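# Move the paper-filled crate into the yellow taped bay

## Task

Get the crate into the yellow bay. It must sit upright and lie entirely within the tape, without touching or overlapping it, and every piece of paper must still be inside it. Nothing else in the room may be disturbed. The robot must not tip over or finish leaning. The crate must stay in place on its own, without the robot holding it there.

## Robot and tools

Robot: a Hello Robot Stretch 3 with a single arm. It has a two-wheel base (0.33 m long, 0.34 m wide) that can only drive straight or turn in place. A lift rides up and down a mast, and the arm telescopes out to the robot's RIGHT, with a wrist and gripper at its end. To move the gripper forward or back, drive the base. Turns in place pivot about the midpoint between the drive wheels, 0.05 m behind the front edge. With the arm retracted and the wrist folded, a turn sweeps a circle of radius 0.28 m. An unfolded, level wrist reaches beyond that circle. A loose object may occasionally get a brief external shove.

Frames: in the base frame the origin is on the floor between the wheels, x is forward, y is left and z is up. hand_pose is reported in this frame, at the point where the closed fingertips meet. The odometry frame is the base frame as it stood when the scene began. Heading is positive to the left and runs from -3.142 to 3.142.

execute_actions takes {"actions": [...]}, run in order. An empty list just returns the state plus one image each from head_camera, nav_camera and wrist_camera, always in that order and taken at the end of the call. Each action is {"robot": ..., "steps": n, "until": ...}. steps runs from 1 to 450 at 30 per second and defaults to 1. {"steps": n} alone just waits. "robot" can be:
- a single command holding "base", "joints" and/or "contact_limits";
- a list of up to 8 commands or {"pause_s": s} (s at most 15), run one after another;
- {"stop": true}, which brakes everything and clears the queue.

The base takes exactly one of two keys. {"translate_m": d} is a relative drive in metres from the base's current spot, forward positive, |d| at most 1. {"rotate_rad": d} is a relative turn in radians, left (counter-clockwise) positive, |d| at most 3.2. Both are measured from where the base is when that command begins.

"joints" maps names to absolute targets. Any joint left out keeps its old target. Ranges:
- lift_m 0 to 1.1 (arm height);
- arm_m 0 to 0.52 (extension);
- wrist_yaw_rad -1.345 to 4.42 (0 is along the arm, positive swings toward the front, 3.0 is folded over the base);
- wrist_pitch_rad -1.57 to 0.451 (negative tips the fingertips down);
- wrist_roll_rad -2.911 to 2.911;
- gripper_m -0.089 to 0.179 (larger is wider; the real fingertip gap is about 0.007 smaller when nearly shut and 0.025 smaller when fully open);
- head_pan_rad -3.953 to 1.73 (-1.57 looks along the arm);
- head_tilt_rad -1.53 to 0.419 (negative looks down).
Both head cameras follow the pan and tilt.

"contact_limits": {"arm_m": e} sets the motor_effort percentage (1 to 100) at which the arm's motion halts. Lower is gentler. The limit lasts until arm_m's next command.

Motions begin together and keep running across later actions and while you think. A new command takes over immediately and discards the rest of any older queue. In a queue, each entry waits until everything from the previous entry ends "done". For the base and the gripper, "off_target" also counts. Any other ending drops the rest of the queue. Any call with an invalid or out-of-range value is rejected whole, and nothing runs.

until ends an action early. To wait for everything to finish, use "until": {"robot": {"status": "ended"}} with steps 450. Conditions on fields take forms like {"lift_m": [">", 0.3]} or {"base_status": ["!=", "moving"]}. {"any": {"status": "ended"}} fires as soon as a single motion ends. Don't wait on "=" for a reading.

The base runs fast (0.30 m/s, 1.9 rad/s) only when the arm is stowed: lift_m below 0.30, arm_m below 0.03 and wrist_yaw_rad above 2.54. Otherwise it is limited to 0.10 m/s and 0.63 rad/s.

Gripping: send a gripper_m smaller than the object's width to grip it. To release, send at least 0.02 more than where the fingertips made contact. Neither the reading nor "done" shows that something is held. Before folding or unfolding the wrist, set lift_m between 0.32 and 0.95, wrist_pitch_rad to -0.4 and roll to about 0. Once folded, the lift may go down to 0.25. Whenever yaw is below -0.4, keep pitch at -0.5 or lower.

Result lines:
- base_status shows (moved of goal).
- joint_goals, joint_status, measured_speeds.
- refusals, queue and queue_left.
- motor_effort: percent, with the peak in brackets.
- base_tilt (forward/right in degrees).
- base_odometry, turned_by_wheels and turned_by_imu.
- lidar_m: 12 sectors of 30 degrees, counter-clockwise from straight ahead (4th left, 7th behind, 10th right), in a plane 0.17 m above the floor; "-" means nothing seen.
- wrist_depth_mm and head_depth_mm: 7x7 grids of depth values.
- on_its_own: reports goals the robot changed itself, slack or switched-off joints, resting efforts outside normal, and any lean.
Status words are moving, done, off_target (something blocks it, and the wheels may keep pushing), contact_stop (the arm or lift hit something and went slack), time_out, stopped and torque_fault (the wrist servo is off for 10 s and will refuse goals). Lines starting "refused:" or "dropped:" count actions and commands from 0.

zoom_image: {"camera": name, "region": [x0, y0, x1, y1]} in pixels of that camera's last image, at most 504x504. Image sizes: head 896x504, nav 672x504, wrist 644x364.

finished_scene: {"scene": n}. It ends the scene for good, so first wait until every motion has ended.

Avoid the following:
- pushing hard with the gripper more than about 0.45 m above the floor;
- pushing again right after a contact_stop;
- driving while the gripper holds or pushes on something that can't move;
- snagging furniture, especially when reversing.
If the robot leans, undo the last move in small steps, pull the gripper away and lower lift_m to about 0.2. Also avoid dropping or slamming the crate, spilling the paper, and bumping other objects.

Each tool is called after "Emit:" in YAML: its name, and indented under it one key for each argument.

## Session

Emit:
execute_actions:
  actions: []

Scene clock: 0.00 s.
robot.base_odometry: x=+0.000 y=+0.000 heading=+0.000 (m, m, rad; robot's odometry frame)
robot.turned_by_wheels: +0.000 (rad since the last result)
robot.turned_by_imu: +0.000 (rad since the last result)
robot.base_tilt: forward=+0.0 right=+1.1 (deg)
robot.lidar_m: 2.48 2.48 2.17 1.60 1.82 1.95 1.25 1.68 1.49 1.91 1.91 1.43
robot.head_depth_mm: 2250 3133 3298 3304 3339 3109 2196 / 2254 3308 3355 3407 3439 3156 2190 / 2246 3194 3229 3324 3351 3171 2199 / 2136 3103 3190 3175 2543 2599 2183 / 2035 3003 3093 3079 2468 2509 2200 / 2028 2940 2983 2999 2421 2441 2207 / 2022 2863 2904 2919 2349 2363 2229
robot.base_status: not_commanded
robot.joint_positions: lift_m=+0.358 arm_m=-0.001 wrist_yaw_rad=+3.089 wrist_pitch_rad=-0.464 wrist_roll_rad=+0.017 gripper_m=+0.037 head_pan_rad=-0.012 head_tilt_rad=-0.004
robot.joint_goals: lift_m=+0.358 arm_m=-0.001 wrist_yaw_rad=+3.089 wrist_pitch_rad=-0.464 wrist_roll_rad=+0.017 gripper_m=+0.037 head_pan_rad=-0.012 head_tilt_rad=-0.004
robot.joint_status: lift_m=not_commanded arm_m=not_commanded wrist_yaw_rad=not_commanded wrist_pitch_rad=not_commanded wrist_roll_rad=not_commanded gripper_m=not_commanded head_pan_rad=not_commanded head_tilt_rad=not_commanded
robot.measured_speeds: translate_m=+0.000 rotate_rad=+0.000 lift_m=+0.000 arm_m=+0.000 wrist_yaw_rad=+0.000 wrist_pitch_rad=+0.000 wrist_roll_rad=+0.000 head_pan_rad=+0.000 head_tilt_rad=+0.000
robot: refusals=0 queue=idle queue_left=0
robot.motor_effort: left_wheel=+0 right_wheel=+0 lift_m=+19 arm_m=+1 wrist_yaw_rad=+0 wrist_pitch_rad=+7 wrist_roll_rad=+1 gripper_m=-1 head_pan_rad=+0 head_tilt_rad=+1 (%)
robot.hand_pose: x=-0.0097 y=+0.0740 z=+0.3605 quat_wxyz=(+0.182, +0.698, +0.143, +0.678) (m; robot's base frame)
robot.wrist_depth_mm: - - - - - - - / - - - - - - - / 880 864 909 898 925 931 961 / 730 743 742 764 761 779 803 / 614 622 - 649 650 655 647 / 546 551 - 557 567 573 580 / 484 - - - 487 504 500
pictures: head_camera (sideways: a quarter turn clockwise sets it upright), nav_camera (sideways: a quarter turn counterclockwise sets it upright), wrist_camera
Images, in order (width x height): head_camera 896x504, nav_camera 672x504, wrist_camera 644x364.

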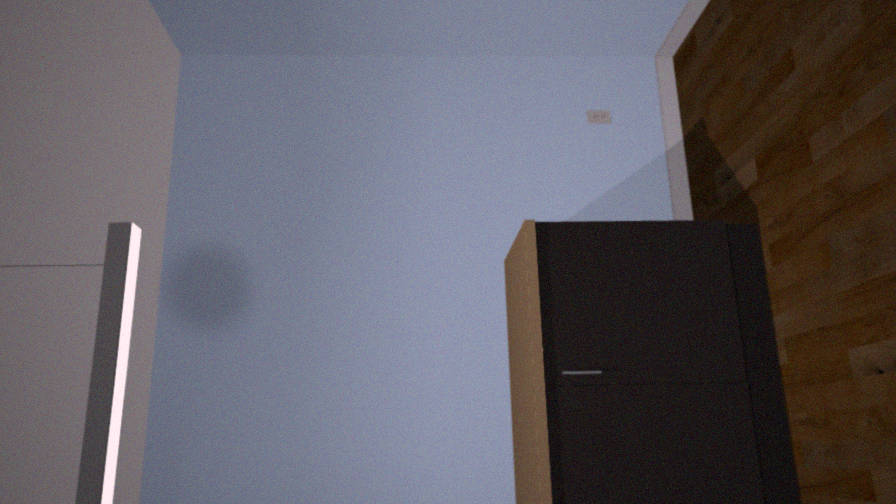

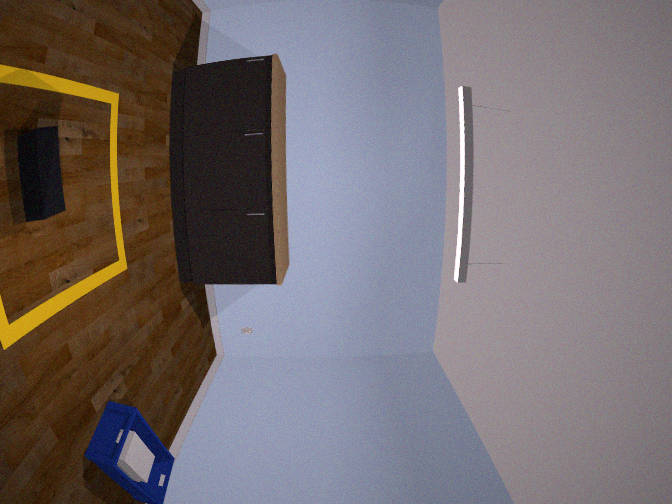

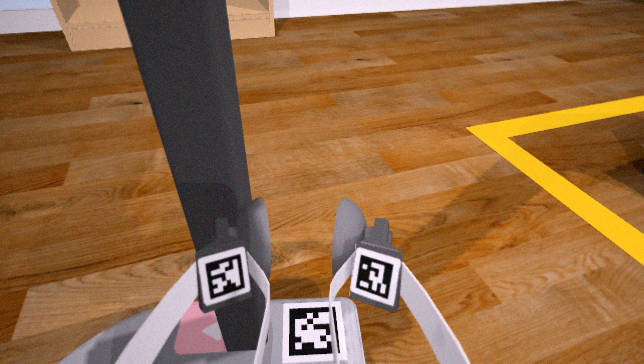

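Emit:
execute_actions:
  actions:
    - {"robot":{"joints":{"head_tilt_rad":-0.9,"head_pan_rad":-0.4}},"steps":60}

Scene clock: 6.83 s.
robot.base_odometry: x=+0.000 y=+0.000 heading=+0.000 (m, m, rad; robot's odometry frame)
robot.turned_by_wheels: +0.000 (rad since the last result)
robot.turned_by_imu: -0.001 (rad since the last result)
robot.base_tilt: forward=+0.0 right=+1.0 (deg)
robot.lidar_m: 2.47 2.47 2.17 1.59 1.83 1.96 1.25 1.68 1.50 1.91 1.91 1.43
robot.head_depth_mm: 2119 1974 1796 1597 1397 1255 1134 / 2334 1919 1756 1594 1404 1251 1144 / 2538 1944 1842 1596 1403 1255 1132 / 2669 2189 1838 1589 1402 1256 1134 / 2696 2190 1852 1600 1404 1254 1133 / 2686 2202 1844 1596 1400 1254 1135 / 2695 2206 1850 1590 1407 1258 1132
robot.base_status: not_commanded
robot.joint_positions: lift_m=+0.358 arm_m=-0.001 wrist_yaw_rad=+3.089 wrist_pitch_rad=-0.464 wrist_roll_rad=+0.017 gripper_m=+0.037 head_pan_rad=-0.393 head_tilt_rad=-0.888
robot.joint_goals: lift_m=+0.358 arm_m=-0.001 wrist_yaw_rad=+3.089 wrist_pitch_rad=-0.464 wrist_roll_rad=+0.017 gripper_m=+0.037 head_pan_rad=-0.400 head_tilt_rad=-0.900
robot.joint_status: lift_m=not_commanded arm_m=not_commanded wrist_yaw_rad=not_commanded wrist_pitch_rad=not_commanded wrist_roll_rad=not_commanded gripper_m=not_commanded head_pan_rad=done head_tilt_rad=done
robot.measured_speeds: translate_m=+0.000 rotate_rad=+0.000 lift_m=+0.000 arm_m=+0.000 wrist_yaw_rad=+0.000 wrist_pitch_rad=+0.000 wrist_roll_rad=+0.000 head_pan_rad=+0.000 head_tilt_rad=+0.000
robot: refusals=0 queue=done queue_left=0
robot.motor_effort: left_wheel=+0(0) right_wheel=+0(0) lift_m=+19(19) arm_m=+1(1) wrist_yaw_rad=+0(0) wrist_pitch_rad=+7(6) wrist_roll_rad=+1(1) gripper_m=+1(1) head_pan_rad=-4(29) head_tilt_rad=-4(29) (%)
robot.hand_pose: x=-0.0097 y=+0.0740 z=+0.3605 quat_wxyz=(+0.182, +0.698, +0.143, +0.678) (m; robot's base frame)
robot.wrist_depth_mm: - - - - - - - / - - - - - - - / 875 910 900 900 913 932 979 / 716 729 755 744 759 779 773 / 617 622 - 642 645 658 670 / 539 537 - 546 563 570 574 / 473 - - - 491 502 501
pictures: head_camera (sideways: a quarter turn clockwise sets it upright), nav_camera (sideways: a quarter turn counterclockwise sets it upright), wrist_camera
Images, in order (width x height): head_camera 896x504, nav_camera 672x504, wrist_camera 644x364.

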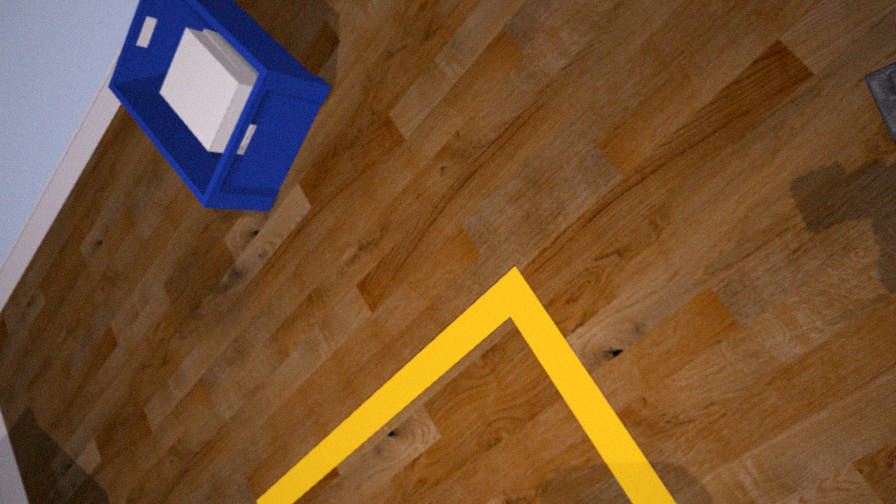

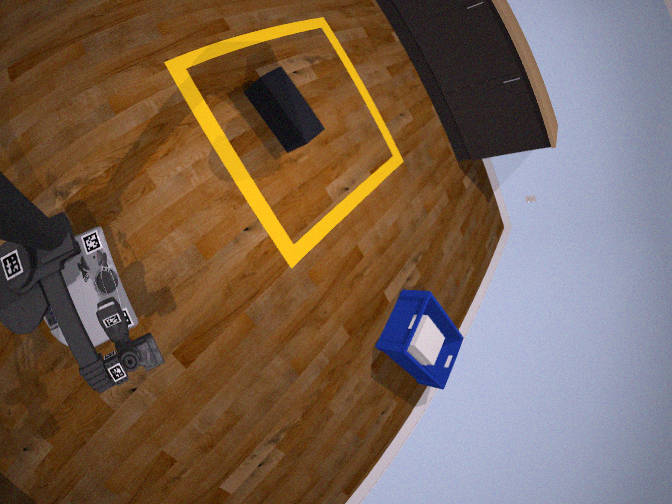

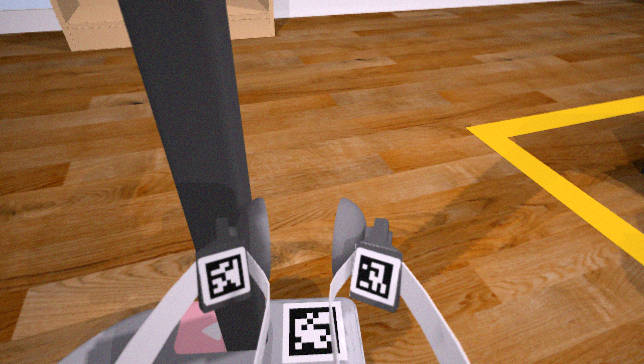

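Emit:
execute_actions:
  actions:
    - {"robot":{"joints":{"head_tilt_rad":-0.75,"head_pan_rad":0.15}},"steps":60}

Scene clock: 23.90 s.
robot.base_odometry: x=+0.000 y=+0.000 heading=+0.000 (m, m, rad; robot's odometry frame)
robot.turned_by_wheels: +0.000 (rad since the last result)
robot.turned_by_imu: -0.001 (rad since the last result)
robot.base_tilt: forward=-0.1 right=+1.2 (deg)
robot.lidar_m: 2.48 2.47 2.17 1.59 1.82 1.95 1.25 1.68 1.49 1.90 1.92 1.42
robot.head_depth_mm: 2919 2791 2180 1785 1520 1324 1171 / 2367 2672 2188 1775 1518 1321 1168 / 2253 2528 2191 1801 1529 1330 1165 / 2247 2510 2180 1800 1528 1324 1168 / 2219 2503 2196 1789 1490 1320 1171 / 2188 2501 2178 1790 1456 1323 1172 / 2172 2462 2201 1787 1461 1325 1170
robot.base_status: not_commanded
robot.joint_positions: lift_m=+0.358 arm_m=-0.001 wrist_yaw_rad=+3.089 wrist_pitch_rad=-0.464 wrist_roll_rad=+0.017 gripper_m=+0.037 head_pan_rad=+0.143 head_tilt_rad=-0.754
robot.joint_goals: lift_m=+0.358 arm_m=-0.001 wrist_yaw_rad=+3.089 wrist_pitch_rad=-0.464 wrist_roll_rad=+0.017 gripper_m=+0.037 head_pan_rad=+0.150 head_tilt_rad=-0.750
robot.joint_status: lift_m=not_commanded arm_m=not_commanded wrist_yaw_rad=not_commanded wrist_pitch_rad=not_commanded wrist_roll_rad=not_commanded gripper_m=not_commanded head_pan_rad=done head_tilt_rad=done
robot.measured_speeds: translate_m=+0.000 rotate_rad=+0.000 lift_m=+0.000 arm_m=+0.000 wrist_yaw_rad=+0.000 wrist_pitch_rad=+0.000 wrist_roll_rad=+0.000 head_pan_rad=+0.000 head_tilt_rad=+0.000
robot: refusals=0 queue=done queue_left=0
robot.motor_effort: left_wheel=+0(0) right_wheel=+0(0) lift_m=+19(19) arm_m=+0(1) wrist_yaw_rad=+0(0) wrist_pitch_rad=+7(6) wrist_roll_rad=+1(1) gripper_m=+0(1) head_pan_rad=+3(31) head_tilt_rad=+1(11) (%)
robot.hand_pose: x=-0.0097 y=+0.0740 z=+0.3605 quat_wxyz=(+0.182, +0.698, +0.143, +0.678) (m; robot's base frame)
robot.wrist_depth_mm: - - - - - - - / - - - - - - - / 872 886 883 901 910 939 954 / 733 722 742 762 775 775 782 / 611 625 - 638 641 633 672 / 550 550 - 552 559 567 569 / 479 - - - 491 498 509
pictures: head_camera (sideways: a quarter turn clockwise sets it upright), nav_camera (sideways: a quarter turn counterclockwise sets it upright), wrist_camera
Images, in order (width x height): head_camera 896x504, nav_camera 672x504, wrist_camera 644x364.

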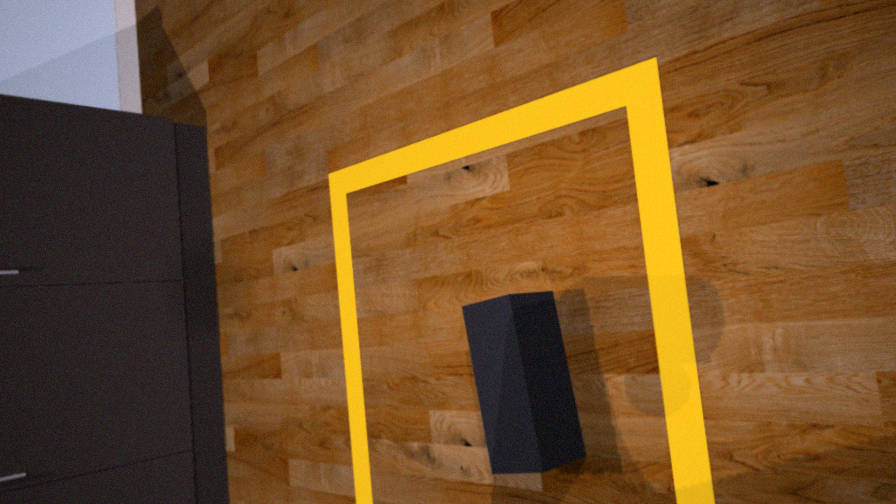

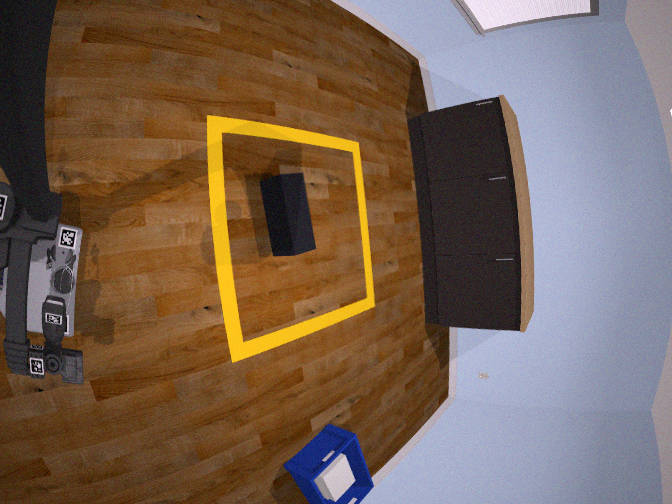

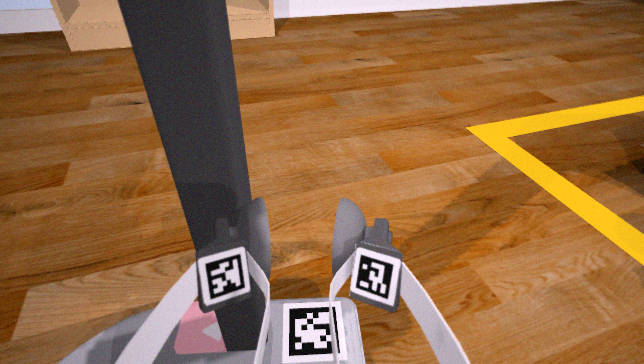

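Emit:
execute_actions:
  actions:
    - {"robot":[{"base":{"rotate_rad":-0.15},"joints":{"lift_m":0.28,"wrist_yaw_rad":3.0}},{"base":{"translate_m":1.0}},{"base":{"translate_m":0.93}},{"base":{"rotate_rad":-1.42}},{"base":{"translate_m":0.5},"joints":{"lift_m":0.6,"head_pan_rad":-1.4,"head_tilt_rad":-1.0}},{"joints":{"wrist_yaw_rad":0,"gripper_m":0.12}},{"joints":{"wrist_pitch_rad":-1.5,"arm_m":0.3}}],"steps":450,"until":{"robot":{"status":"ended"}}}
    - {"steps":450,"until":{"robot":{"status":"ended"}}}

Scene clock: 64.97 s.
robot.base_odometry: x=+1.909 y=-0.788 heading=-1.570 (m, m, rad; robot's odometry frame)
robot.turned_by_wheels: -1.570 (rad since the last result)
robot.turned_by_imu: -1.562 (rad since the last result)
robot.base_tilt: forward=-0.1 right=+1.0 (deg)
robot.lidar_m: 0.65 0.65 0.76 1.35 0.94 0.97 1.76 3.12 3.27 0.42 0.41 0.43
robot.head_depth_mm: 2220 1906 1713 - - - - / 2216 1905 1727 1461 1337 1222 - / 2225 1911 1676 1426 1289 1218 - / 2207 1906 1668 1414 1263 1222 - / 2204 1911 1678 1302 1203 1218 1119 / 2214 1907 1680 1319 1190 1204 1123 / 2229 1894 1663 1381 1320 1185 1119
robot.base_status: done (translate_m +0.5000 of +0.5000)
robot.joint_positions: lift_m=+0.600 arm_m=+0.300 wrist_yaw_rad=+0.000 wrist_pitch_rad=-1.496 wrist_roll_rad=+0.017 gripper_m=+0.120 head_pan_rad=-1.393 head_tilt_rad=-0.988
robot.joint_goals: lift_m=+0.600 arm_m=+0.300 wrist_yaw_rad=+0.000 wrist_pitch_rad=-1.500 wrist_roll_rad=+0.017 gripper_m=+0.120 head_pan_rad=-1.400 head_tilt_rad=-1.000
robot.joint_status: lift_m=done arm_m=done wrist_yaw_rad=done wrist_pitch_rad=done wrist_roll_rad=not_commanded gripper_m=done head_pan_rad=done head_tilt_rad=done
robot.measured_speeds: translate_m=+0.000 rotate_rad=+0.000 lift_m=+0.000 arm_m=+0.000 wrist_yaw_rad=+0.000 wrist_pitch_rad=+0.000 wrist_roll_rad=+0.000 head_pan_rad=+0.000 head_tilt_rad=+0.000
robot: refusals=0 queue=done queue_left=0
robot.motor_effort: left_wheel=+1(8) right_wheel=-1(6) lift_m=+22(24) arm_m=+5(5) wrist_yaw_rad=+0(3) wrist_pitch_rad=-1(8) wrist_roll_rad=+1(1) gripper_m=+0(93) head_pan_rad=-3(40) head_tilt_rad=-5(18) (%)
robot.hand_pose: x=-0.0216 y=-0.4398 z=+0.4812 quat_wxyz=(+0.514, +0.477, -0.522, -0.485) (m; robot's base frame)
robot.wrist_depth_mm: 504 443 588 602 612 606 617 / 450 455 605 594 623 625 635 / 456 465 610 614 644 649 644 / 473 581 627 642 651 662 668 / 623 618 642 652 659 671 677 / 593 - 673 685 667 694 693 / 663 664 672 - 695 703 705
pictures: head_camera (sideways: a quarter turn clockwise sets it upright), nav_camera (sideways: a quarter turn counterclockwise sets it upright), wrist_camera
Images, in order (width x height): head_camera 896x504, nav_camera 672x504, wrist_camera 644x364.

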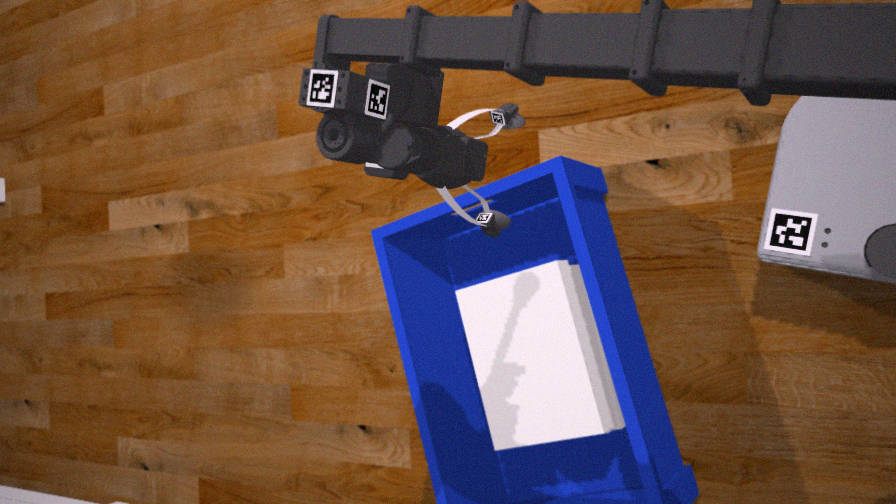

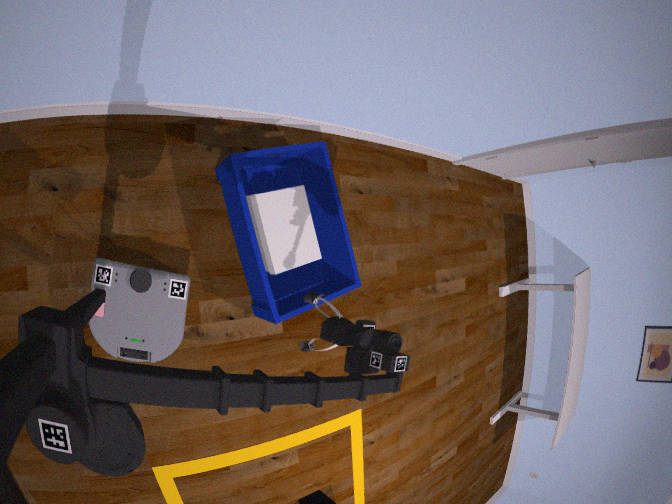

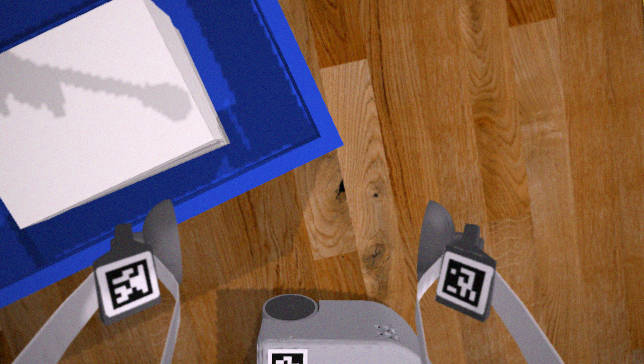

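Emit:
execute_actions:
  actions:
    - {"robot":{"base":{"translate_m":0.05},"joints":{"arm_m":0.37,"lift_m":0.4,"wrist_roll_rad":0.35}},"steps":200,"until":{"robot":{"status":"ended"}}}

Scene clock: 73.50 s.
robot.base_odometry: x=+1.909 y=-0.838 heading=-1.570 (m, m, rad; robot's odometry frame)
robot.turned_by_wheels: +0.000 (rad since the last result)
robot.turned_by_imu: -0.001 (rad since the last result)
robot.base_tilt: forward=-0.2 right=+1.1 (deg)
robot.lidar_m: 0.60 0.60 0.70 1.25 0.97 0.98 1.79 3.17 3.30 0.40 0.39 0.41
robot.head_depth_mm: 2203 1905 1675 1488 1340 1222 1117 / 2227 1904 1666 - 1321 1234 - / 2233 1902 1672 1414 1288 1222 - / 2220 1900 1670 1358 1219 1218 - / 2195 1901 1675 1312 1189 1223 1115 / 2215 1910 1676 1359 1212 1200 1119 / 2158 1900 1677 1384 1303 1192 1121
robot.base_status: done (translate_m +0.0500 of +0.0500)
robot.joint_positions: lift_m=+0.400 arm_m=+0.370 wrist_yaw_rad=+0.000 wrist_pitch_rad=-1.497 wrist_roll_rad=+0.345 gripper_m=+0.120 head_pan_rad=-1.393 head_tilt_rad=-0.988
robot.joint_goals: lift_m=+0.400 arm_m=+0.370 wrist_yaw_rad=+0.000 wrist_pitch_rad=-1.500 wrist_roll_rad=+0.350 gripper_m=+0.120 head_pan_rad=-1.400 head_tilt_rad=-1.000
robot.joint_status: lift_m=done arm_m=done wrist_yaw_rad=done wrist_pitch_rad=done wrist_roll_rad=done gripper_m=done head_pan_rad=done head_tilt_rad=done
robot.measured_speeds: translate_m=+0.000 rotate_rad=+0.000 lift_m=+0.000 arm_m=+0.000 wrist_yaw_rad=+0.000 wrist_pitch_rad=+0.000 wrist_roll_rad=+0.000 head_pan_rad=+0.000 head_tilt_rad=+0.000
robot: refusals=0 queue=done queue_left=0
robot.motor_effort: left_wheel=+1(6) right_wheel=-2(3) lift_m=+16(20) arm_m=+5(5) wrist_yaw_rad=+0(1) wrist_pitch_rad=-1(1) wrist_roll_rad=+2(2) gripper_m=+0(2) head_pan_rad=-5(3) head_tilt_rad=-4(5) (%)
robot.hand_pose: x=-0.0216 y=-0.5095 z=+0.2816 quat_wxyz=(+0.422, +0.391, -0.599, -0.557) (m; robot's base frame)
robot.wrist_depth_mm: 364 406 398 415 420 419 419 / 363 417 416 216 427 428 424 / 274 337 431 428 435 434 437 / 280 282 434 432 265 447 448 / 284 285 332 375 232 451 459 / 293 - 449 260 471 472 479 / 299 300 333 271 482 480 477
pictures: head_camera (sideways: a quarter turn clockwise sets it upright), nav_camera (sideways: a quarter turn counterclockwise sets it upright), wrist_camera
Images, in order (width x height): head_camera 896x504, nav_camera 672x504, wrist_camera 644x364.

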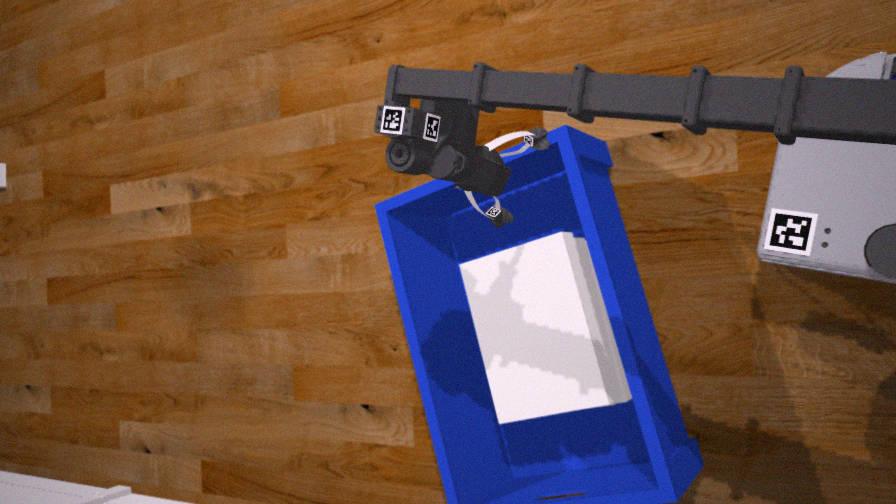

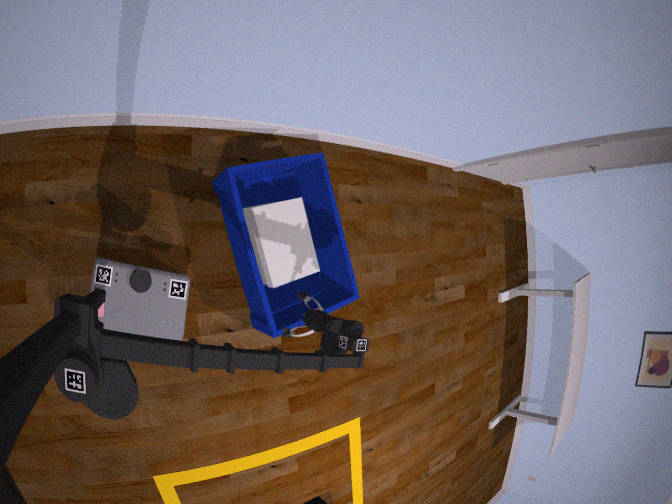

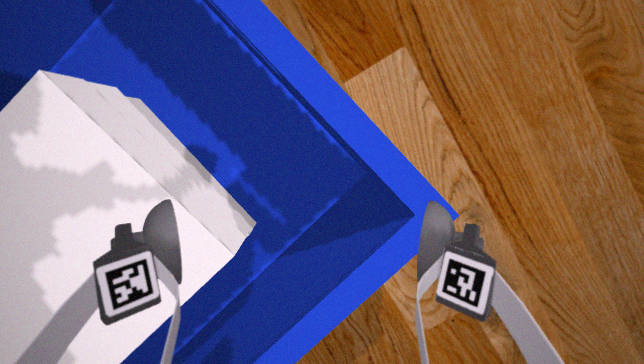

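Emit:
execute_actions:
  actions:
    - {"robot":{"joints":{"arm_m":0.41,"wrist_roll_rad":-0.35}},"steps":200,"until":{"robot":{"status":"ended"}}}
    - {"robot":{"joints":{"lift_m":0.31}},"steps":200,"until":{"robot":{"status":"ended"}}}

Scene clock: 82.40 s.
robot.base_odometry: x=+1.909 y=-0.838 heading=-1.570 (m, m, rad; robot's odometry frame)
robot.turned_by_wheels: +0.000 (rad since the last result)
robot.turned_by_imu: -0.002 (rad since the last result)
robot.base_tilt: forward=-0.1 right=+1.2 (deg)
robot.lidar_m: 0.60 0.60 0.70 1.26 0.97 0.98 1.78 3.18 3.28 0.40 0.39 0.41
robot.head_depth_mm: 2213 1903 1675 1478 1340 1219 1122 / 2214 1913 1671 1509 1322 1235 - / 2218 1913 1672 1444 1284 1221 - / 2210 1907 1681 1368 1215 1221 - / 2215 1914 1675 1310 1193 1220 1121 / 2215 1910 1667 1362 1208 1204 1123 / 2166 1904 1675 1387 1309 1186 1123
robot.base_status: done (translate_m +0.0500 of +0.0500)
robot.joint_positions: lift_m=+0.310 arm_m=+0.410 wrist_yaw_rad=+0.000 wrist_pitch_rad=-1.496 wrist_roll_rad=-0.345 gripper_m=+0.120 head_pan_rad=-1.393 head_tilt_rad=-0.988
robot.joint_goals: lift_m=+0.310 arm_m=+0.410 wrist_yaw_rad=+0.000 wrist_pitch_rad=-1.500 wrist_roll_rad=-0.350 gripper_m=+0.120 head_pan_rad=-1.400 head_tilt_rad=-1.000
robot.joint_status: lift_m=done arm_m=done wrist_yaw_rad=done wrist_pitch_rad=done wrist_roll_rad=done gripper_m=done head_pan_rad=done head_tilt_rad=done
robot.measured_speeds: translate_m=+0.000 rotate_rad=+0.000 lift_m=+0.000 arm_m=+0.000 wrist_yaw_rad=+0.000 wrist_pitch_rad=+0.000 wrist_roll_rad=+0.000 head_pan_rad=+0.000 head_tilt_rad=+0.000
robot: refusals=0 queue=done queue_left=0
robot.motor_effort: left_wheel=+0(1) right_wheel=+0(1) lift_m=+15(13) arm_m=+4(3) wrist_yaw_rad=+0(0) wrist_pitch_rad=-1(1) wrist_roll_rad=-1(2) gripper_m=-1(2) head_pan_rad=-3(3) head_tilt_rad=-5(5) (%)
robot.hand_pose: x=-0.0216 y=-0.5497 z=+0.1916 quat_wxyz=(+0.600, +0.557, -0.421, -0.392) (m; robot's base frame)
robot.wrist_depth_mm: 173 240 323 291 128 338 348 / 177 238 329 333 130 354 355 / 181 223 334 341 133 361 367 / 184 218 345 345 137 370 377 / 187 190 348 353 140 379 385 / 193 - 323 295 143 387 395 / 269 251 242 233 157 399 402
pictures: head_camera (sideways: a quarter turn clockwise sets it upright), nav_camera (sideways: a quarter turn counterclockwise sets it upright), wrist_camera
Images, in order (width x height): head_camera 896x504, nav_camera 672x504, wrist_camera 644x364.

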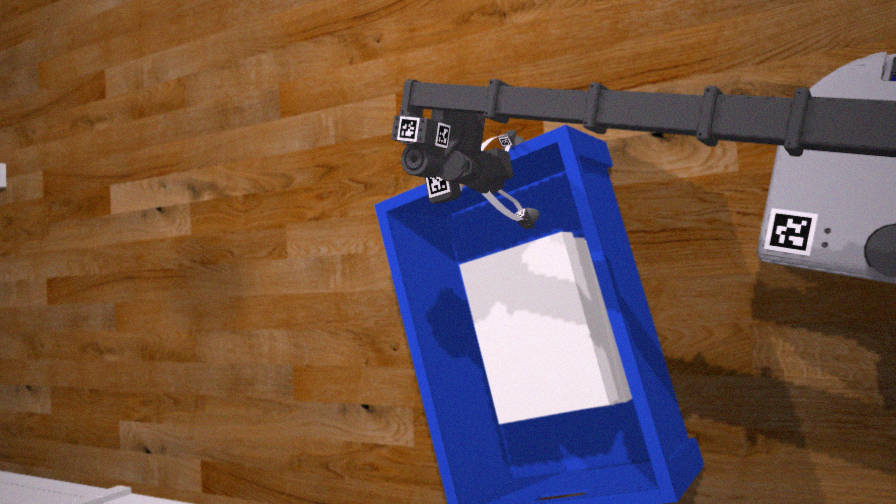

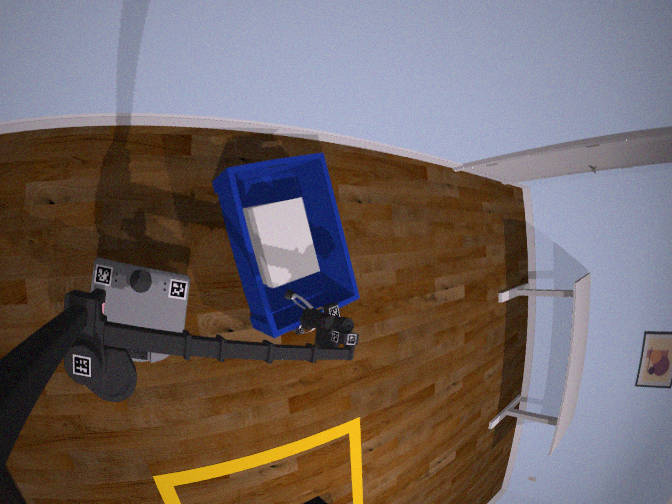

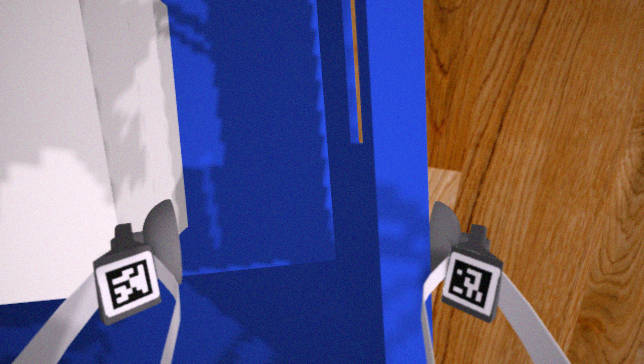

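Emit:
execute_actions:
  actions:
    - {"robot":[{"joints":{"lift_m":0.28}},{"joints":{"gripper_m":-0.03}},{"pause_s":1},{"base":{"translate_m":-0.8},"joints":{"arm_m":0.22,"wrist_roll_rad":-0.1}}],"steps":450,"until":{"robot":{"status":"ended"}}}

Scene clock: 101.50 s.
robot.base_odometry: x=+1.907 y=-0.038 heading=-1.569 (m, m, rad; robot's odometry frame)
robot.turned_by_wheels: +0.001 (rad since the last result)
robot.turned_by_imu: -0.047 (rad since the last result)
robot.base_tilt: forward=-0.1 right=+0.9 (deg)
robot.lidar_m: 0.50 1.37 1.47 0.62 0.62 0.71 1.23 2.40 2.58 0.25 0.26 0.30
robot.head_depth_mm: 2206 1887 1667 1437 1344 1217 1119 / 2201 1885 1667 1480 1361 1221 - / 2208 1896 1667 1484 1330 1199 - / 2209 1911 1668 1487 1319 1187 - / 2205 1892 1671 1483 1171 1177 1122 / 2187 1900 1669 1489 1171 1154 1121 / 2199 1889 1678 1495 1291 1175 1118
robot.base_status: done (translate_m -0.7999 of -0.8000)
robot.joint_positions: lift_m=+0.280 arm_m=+0.220 wrist_yaw_rad=-0.001 wrist_pitch_rad=-1.493 wrist_roll_rad=-0.104 gripper_m=-0.023 head_pan_rad=-1.393 head_tilt_rad=-0.990
robot.joint_goals: lift_m=+0.280 arm_m=+0.220 wrist_yaw_rad=+0.000 wrist_pitch_rad=-1.500 wrist_roll_rad=-0.100 gripper_m=-0.024 head_pan_rad=-1.400 head_tilt_rad=-1.000
robot.joint_status: lift_m=done arm_m=done wrist_yaw_rad=done wrist_pitch_rad=done wrist_roll_rad=done gripper_m=done head_pan_rad=done head_tilt_rad=done
robot.measured_speeds: translate_m=+0.000 rotate_rad=+0.000 lift_m=+0.000 arm_m=+0.000 wrist_yaw_rad=+0.000 wrist_pitch_rad=+0.000 wrist_roll_rad=+0.000 head_pan_rad=+0.000 head_tilt_rad=+0.000
robot: refusals=0 queue=done queue_left=0
robot.on_its_own: gripper_m is held at -0.024, not at your -0.030, by its stall guard, which is not easing now; right_wheel is at rest, and its effort (-25) is outside its rest range (-18 to +18)
robot.motor_effort: left_wheel=+9(15) right_wheel=-25(33) lift_m=+15(15) arm_m=-3(14) wrist_yaw_rad=+1(10) wrist_pitch_rad=-3(36) wrist_roll_rad=+2(11) gripper_m=-27(100) head_pan_rad=-4(4) head_tilt_rad=-4(5) (%)
robot.hand_pose: x=-0.0216 y=-0.3611 z=+0.1616 quat_wxyz=(+0.545, +0.504, -0.491, -0.455) (m; robot's base frame)
robot.wrist_depth_mm: 239 294 97 304 307 312 314 / 236 301 99 310 315 317 322 / 232 305 101 320 320 327 330 / 228 312 104 319 326 334 336 / 214 320 105 107 334 341 339 / 312 326 108 109 345 346 350 / 263 248 224 235 351 357 363
pictures: head_camera (sideways: a quarter turn clockwise sets it upright), nav_camera (sideways: a quarter turn counterclockwise sets it upright), wrist_camera
Images, in order (width x height): head_camera 896x504, nav_camera 672x504, wrist_camera 644x364.

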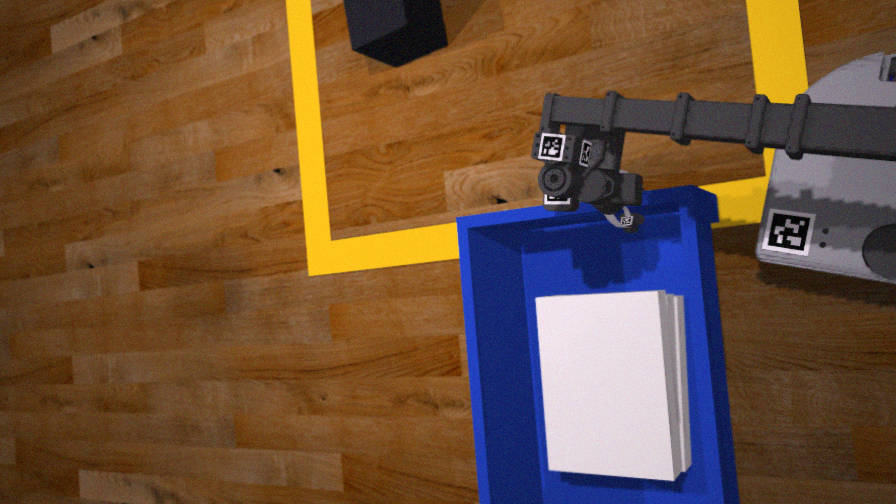

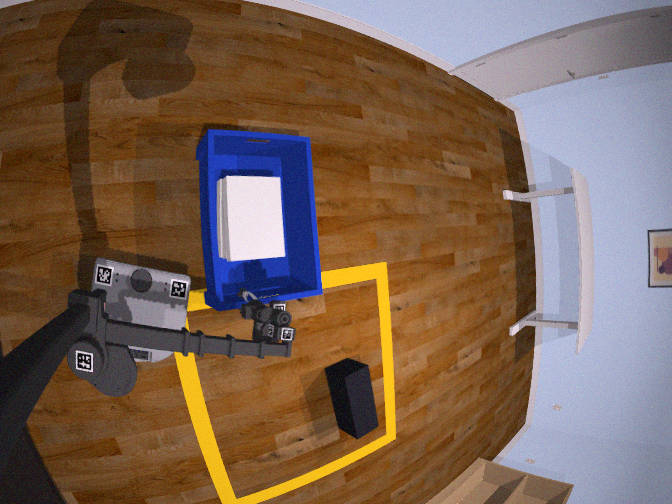

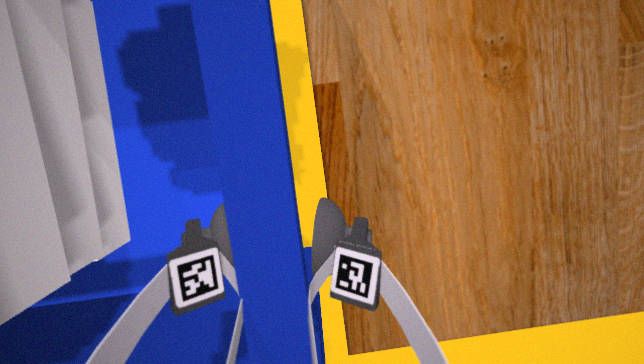

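Emit:
execute_actions:
  actions:
    - {"robot":{"base":{"translate_m":-0.5},"joints":{"arm_m":0.25,"head_pan_rad":-1.9}},"steps":450,"until":{"robot":{"status":"ended"}}}

Scene clock: 112.00 s.
robot.base_odometry: x=+1.906 y=+0.462 heading=-1.569 (m, m, rad; robot's odometry frame)
robot.turned_by_wheels: +0.000 (rad since the last result)
robot.turned_by_imu: -0.004 (rad since the last result)
robot.base_tilt: forward=-0.1 right=+1.1 (deg)
robot.lidar_m: 0.49 1.85 0.57 0.49 0.49 0.56 0.97 1.93 2.20 0.28 0.28 0.31
robot.head_depth_mm: 2177 1908 1659 1480 1340 1218 1149 / 2187 1899 1669 1492 1333 1219 - / 2205 1898 1671 1484 1349 1255 - / 2214 1918 1665 1487 1318 1221 - / 2209 1903 1677 1493 1278 1188 1111 / 2201 1920 1460 1469 1308 1131 1118 / 2199 1898 1666 1419 1229 1082 1095
robot.base_status: done (translate_m -0.4999 of -0.5000)
robot.joint_positions: lift_m=+0.280 arm_m=+0.250 wrist_yaw_rad=-0.001 wrist_pitch_rad=-1.503 wrist_roll_rad=-0.108 gripper_m=-0.023 head_pan_rad=-1.893 head_tilt_rad=-0.990
robot.joint_goals: lift_m=+0.280 arm_m=+0.250 wrist_yaw_rad=+0.000 wrist_pitch_rad=-1.500 wrist_roll_rad=-0.100 gripper_m=-0.024 head_pan_rad=-1.900 head_tilt_rad=-1.000
robot.joint_status: lift_m=done arm_m=done wrist_yaw_rad=done wrist_pitch_rad=done wrist_roll_rad=done gripper_m=done head_pan_rad=done head_tilt_rad=done
robot.measured_speeds: translate_m=+0.000 rotate_rad=+0.000 lift_m=+0.000 arm_m=+0.000 wrist_yaw_rad=+0.000 wrist_pitch_rad=+0.000 wrist_roll_rad=+0.000 head_pan_rad=+0.000 head_tilt_rad=+0.000
robot: refusals=0 queue=done queue_left=0
robot.on_its_own: gripper_m is held at -0.024, not at your -0.030, by its stall guard, which is not easing now; right_wheel is at rest, and its effort (-26) is outside its rest range (-18 to +18)
robot.motor_effort: left_wheel=+10(11) right_wheel=-26(38) lift_m=+16(16) arm_m=+4(8) wrist_yaw_rad=+2(1) wrist_pitch_rad=+2(12) wrist_roll_rad=+3(3) gripper_m=-29(31) head_pan_rad=-3(30) head_tilt_rad=-4(4) (%)
robot.hand_pose: x=-0.0216 y=-0.3878 z=+0.1616 quat_wxyz=(+0.543, +0.508, -0.488, -0.457) (m; robot's base frame)
robot.wrist_depth_mm: 257 294 96 300 306 311 315 / 242 298 98 306 315 318 321 / 236 306 100 314 322 326 329 / 232 312 103 327 328 328 337 / 215 318 105 206 334 341 343 / 209 331 108 109 346 351 355 / 281 254 227 180 352 361 365
pictures: head_camera (sideways: a quarter turn clockwise sets it upright), nav_camera (sideways: a quarter turn counterclockwise sets it upright), wrist_camera
Images, in order (width x height): head_camera 896x504, nav_camera 672x504, wrist_camera 644x364.

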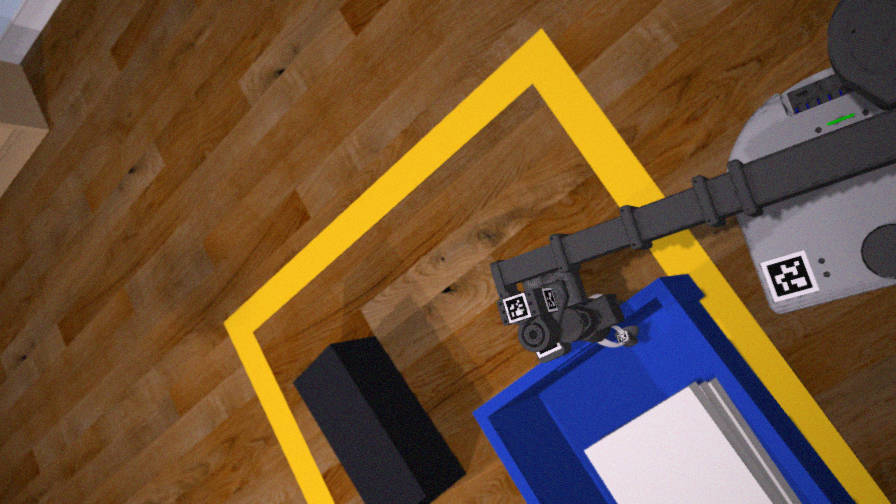

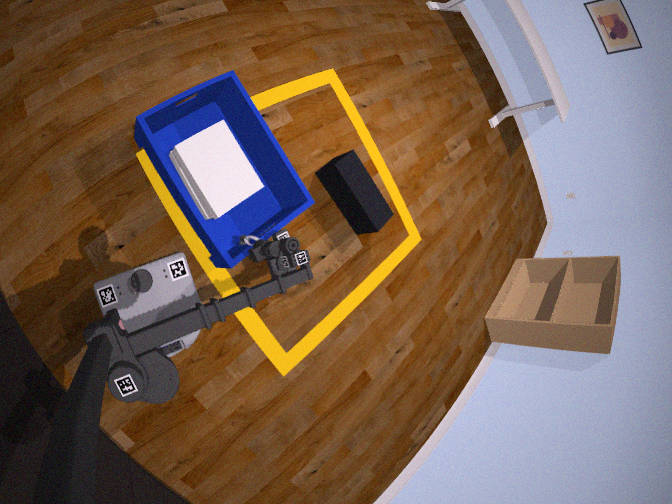

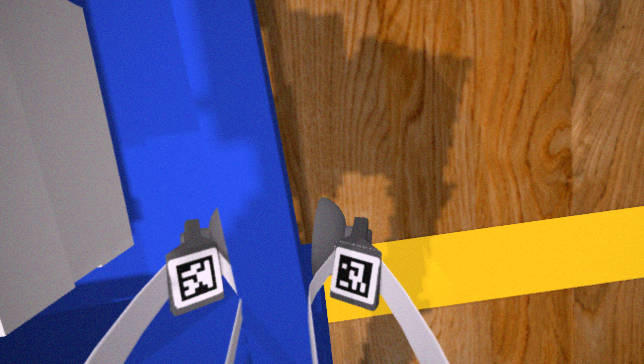

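Emit:
execute_actions:
  actions:
    - {"robot":[{"base":{"translate_m":-0.22},"joints":{"arm_m":0.28,"head_pan_rad":-1.2}},{"joints":{"gripper_m":0.12}},{"joints":{"lift_m":0.55}}],"steps":450,"until":{"robot":{"status":"ended"}}}

Scene clock: 123.80 s.
robot.base_odometry: x=+1.906 y=+0.682 heading=-1.570 (m, m, rad; robot's odometry frame)
robot.turned_by_wheels: -0.001 (rad since the last result)
robot.turned_by_imu: +0.002 (rad since the last result)
robot.base_tilt: forward=-0.2 right=+1.3 (deg)
robot.lidar_m: 0.49 0.87 0.50 0.43 0.43 0.50 0.86 1.72 1.97 0.30 0.30 0.33
robot.head_depth_mm: 2205 1889 1654 - 1357 - - / 2204 1896 1636 1531 1322 1219 1157 / 2219 1900 1477 1445 1303 1186 - / 2205 1902 1478 1412 1201 1203 1131 / 2209 1904 1670 1421 1174 1202 1119 / 2190 1895 1673 1417 1190 1203 1124 / 2203 1899 1665 1407 1300 1187 1125
robot.base_status: done (translate_m -0.2200 of -0.2200)
robot.joint_positions: lift_m=+0.550 arm_m=+0.280 wrist_yaw_rad=-0.001 wrist_pitch_rad=-1.501 wrist_roll_rad=-0.106 gripper_m=+0.120 head_pan_rad=-1.207 head_tilt_rad=-0.990
robot.joint_goals: lift_m=+0.550 arm_m=+0.280 wrist_yaw_rad=+0.000 wrist_pitch_rad=-1.500 wrist_roll_rad=-0.100 gripper_m=+0.120 head_pan_rad=-1.200 head_tilt_rad=-1.000
robot.joint_status: lift_m=done arm_m=done wrist_yaw_rad=done wrist_pitch_rad=done wrist_roll_rad=done gripper_m=done head_pan_rad=done head_tilt_rad=done
robot.measured_speeds: translate_m=+0.000 rotate_rad=+0.000 lift_m=+0.000 arm_m=+0.000 wrist_yaw_rad=+0.000 wrist_pitch_rad=+0.000 wrist_roll_rad=+0.000 head_pan_rad=+0.000 head_tilt_rad=+0.000
robot: refusals=0 queue=done queue_left=0
robot.motor_effort: left_wheel=+1(13) right_wheel=-2(37) lift_m=+22(21) arm_m=+5(9) wrist_yaw_rad=+1(1) wrist_pitch_rad=+1(16) wrist_roll_rad=+2(4) gripper_m=+1(90) head_pan_rad=+4(36) head_tilt_rad=-4(4) (%)
robot.hand_pose: x=-0.0216 y=-0.4185 z=+0.4312 quat_wxyz=(+0.543, +0.507, -0.489, -0.457) (m; robot's base frame)
robot.wrist_depth_mm: 518 530 546 552 555 572 567 / 402 401 548 562 572 581 589 / 407 410 566 571 579 591 610 / 414 418 576 578 605 616 615 / 430 432 510 601 611 638 633 / 454 - 409 622 635 643 661 / 607 630 623 - 657 651 666
pictures: head_camera (sideways: a quarter turn clockwise sets it upright), nav_camera (sideways: a quarter turn counterclockwise sets it upright), wrist_camera
Images, in order (width x height): head_camera 896x504, nav_camera 672x504, wrist_camera 644x364.

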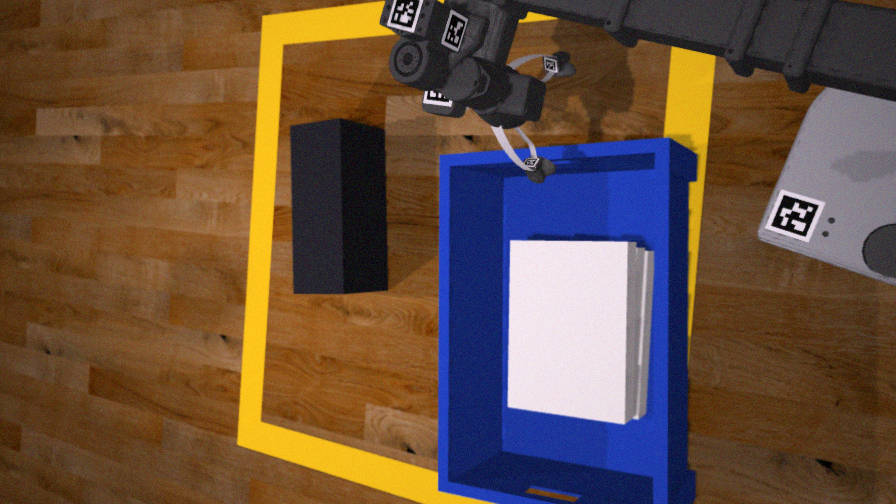

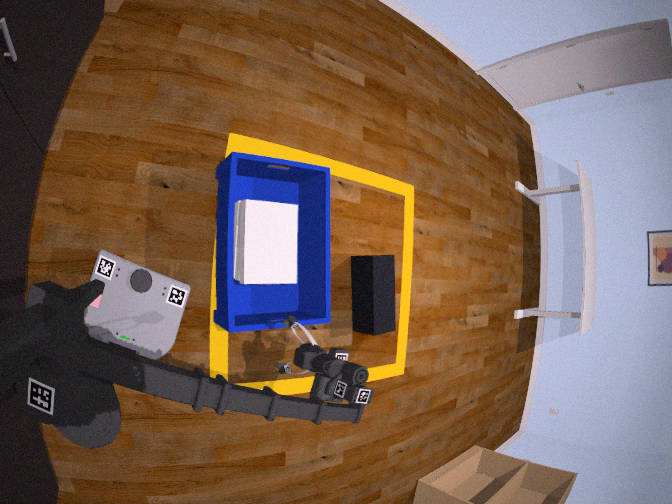

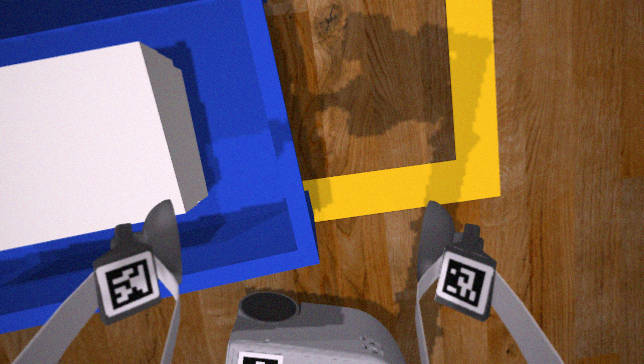

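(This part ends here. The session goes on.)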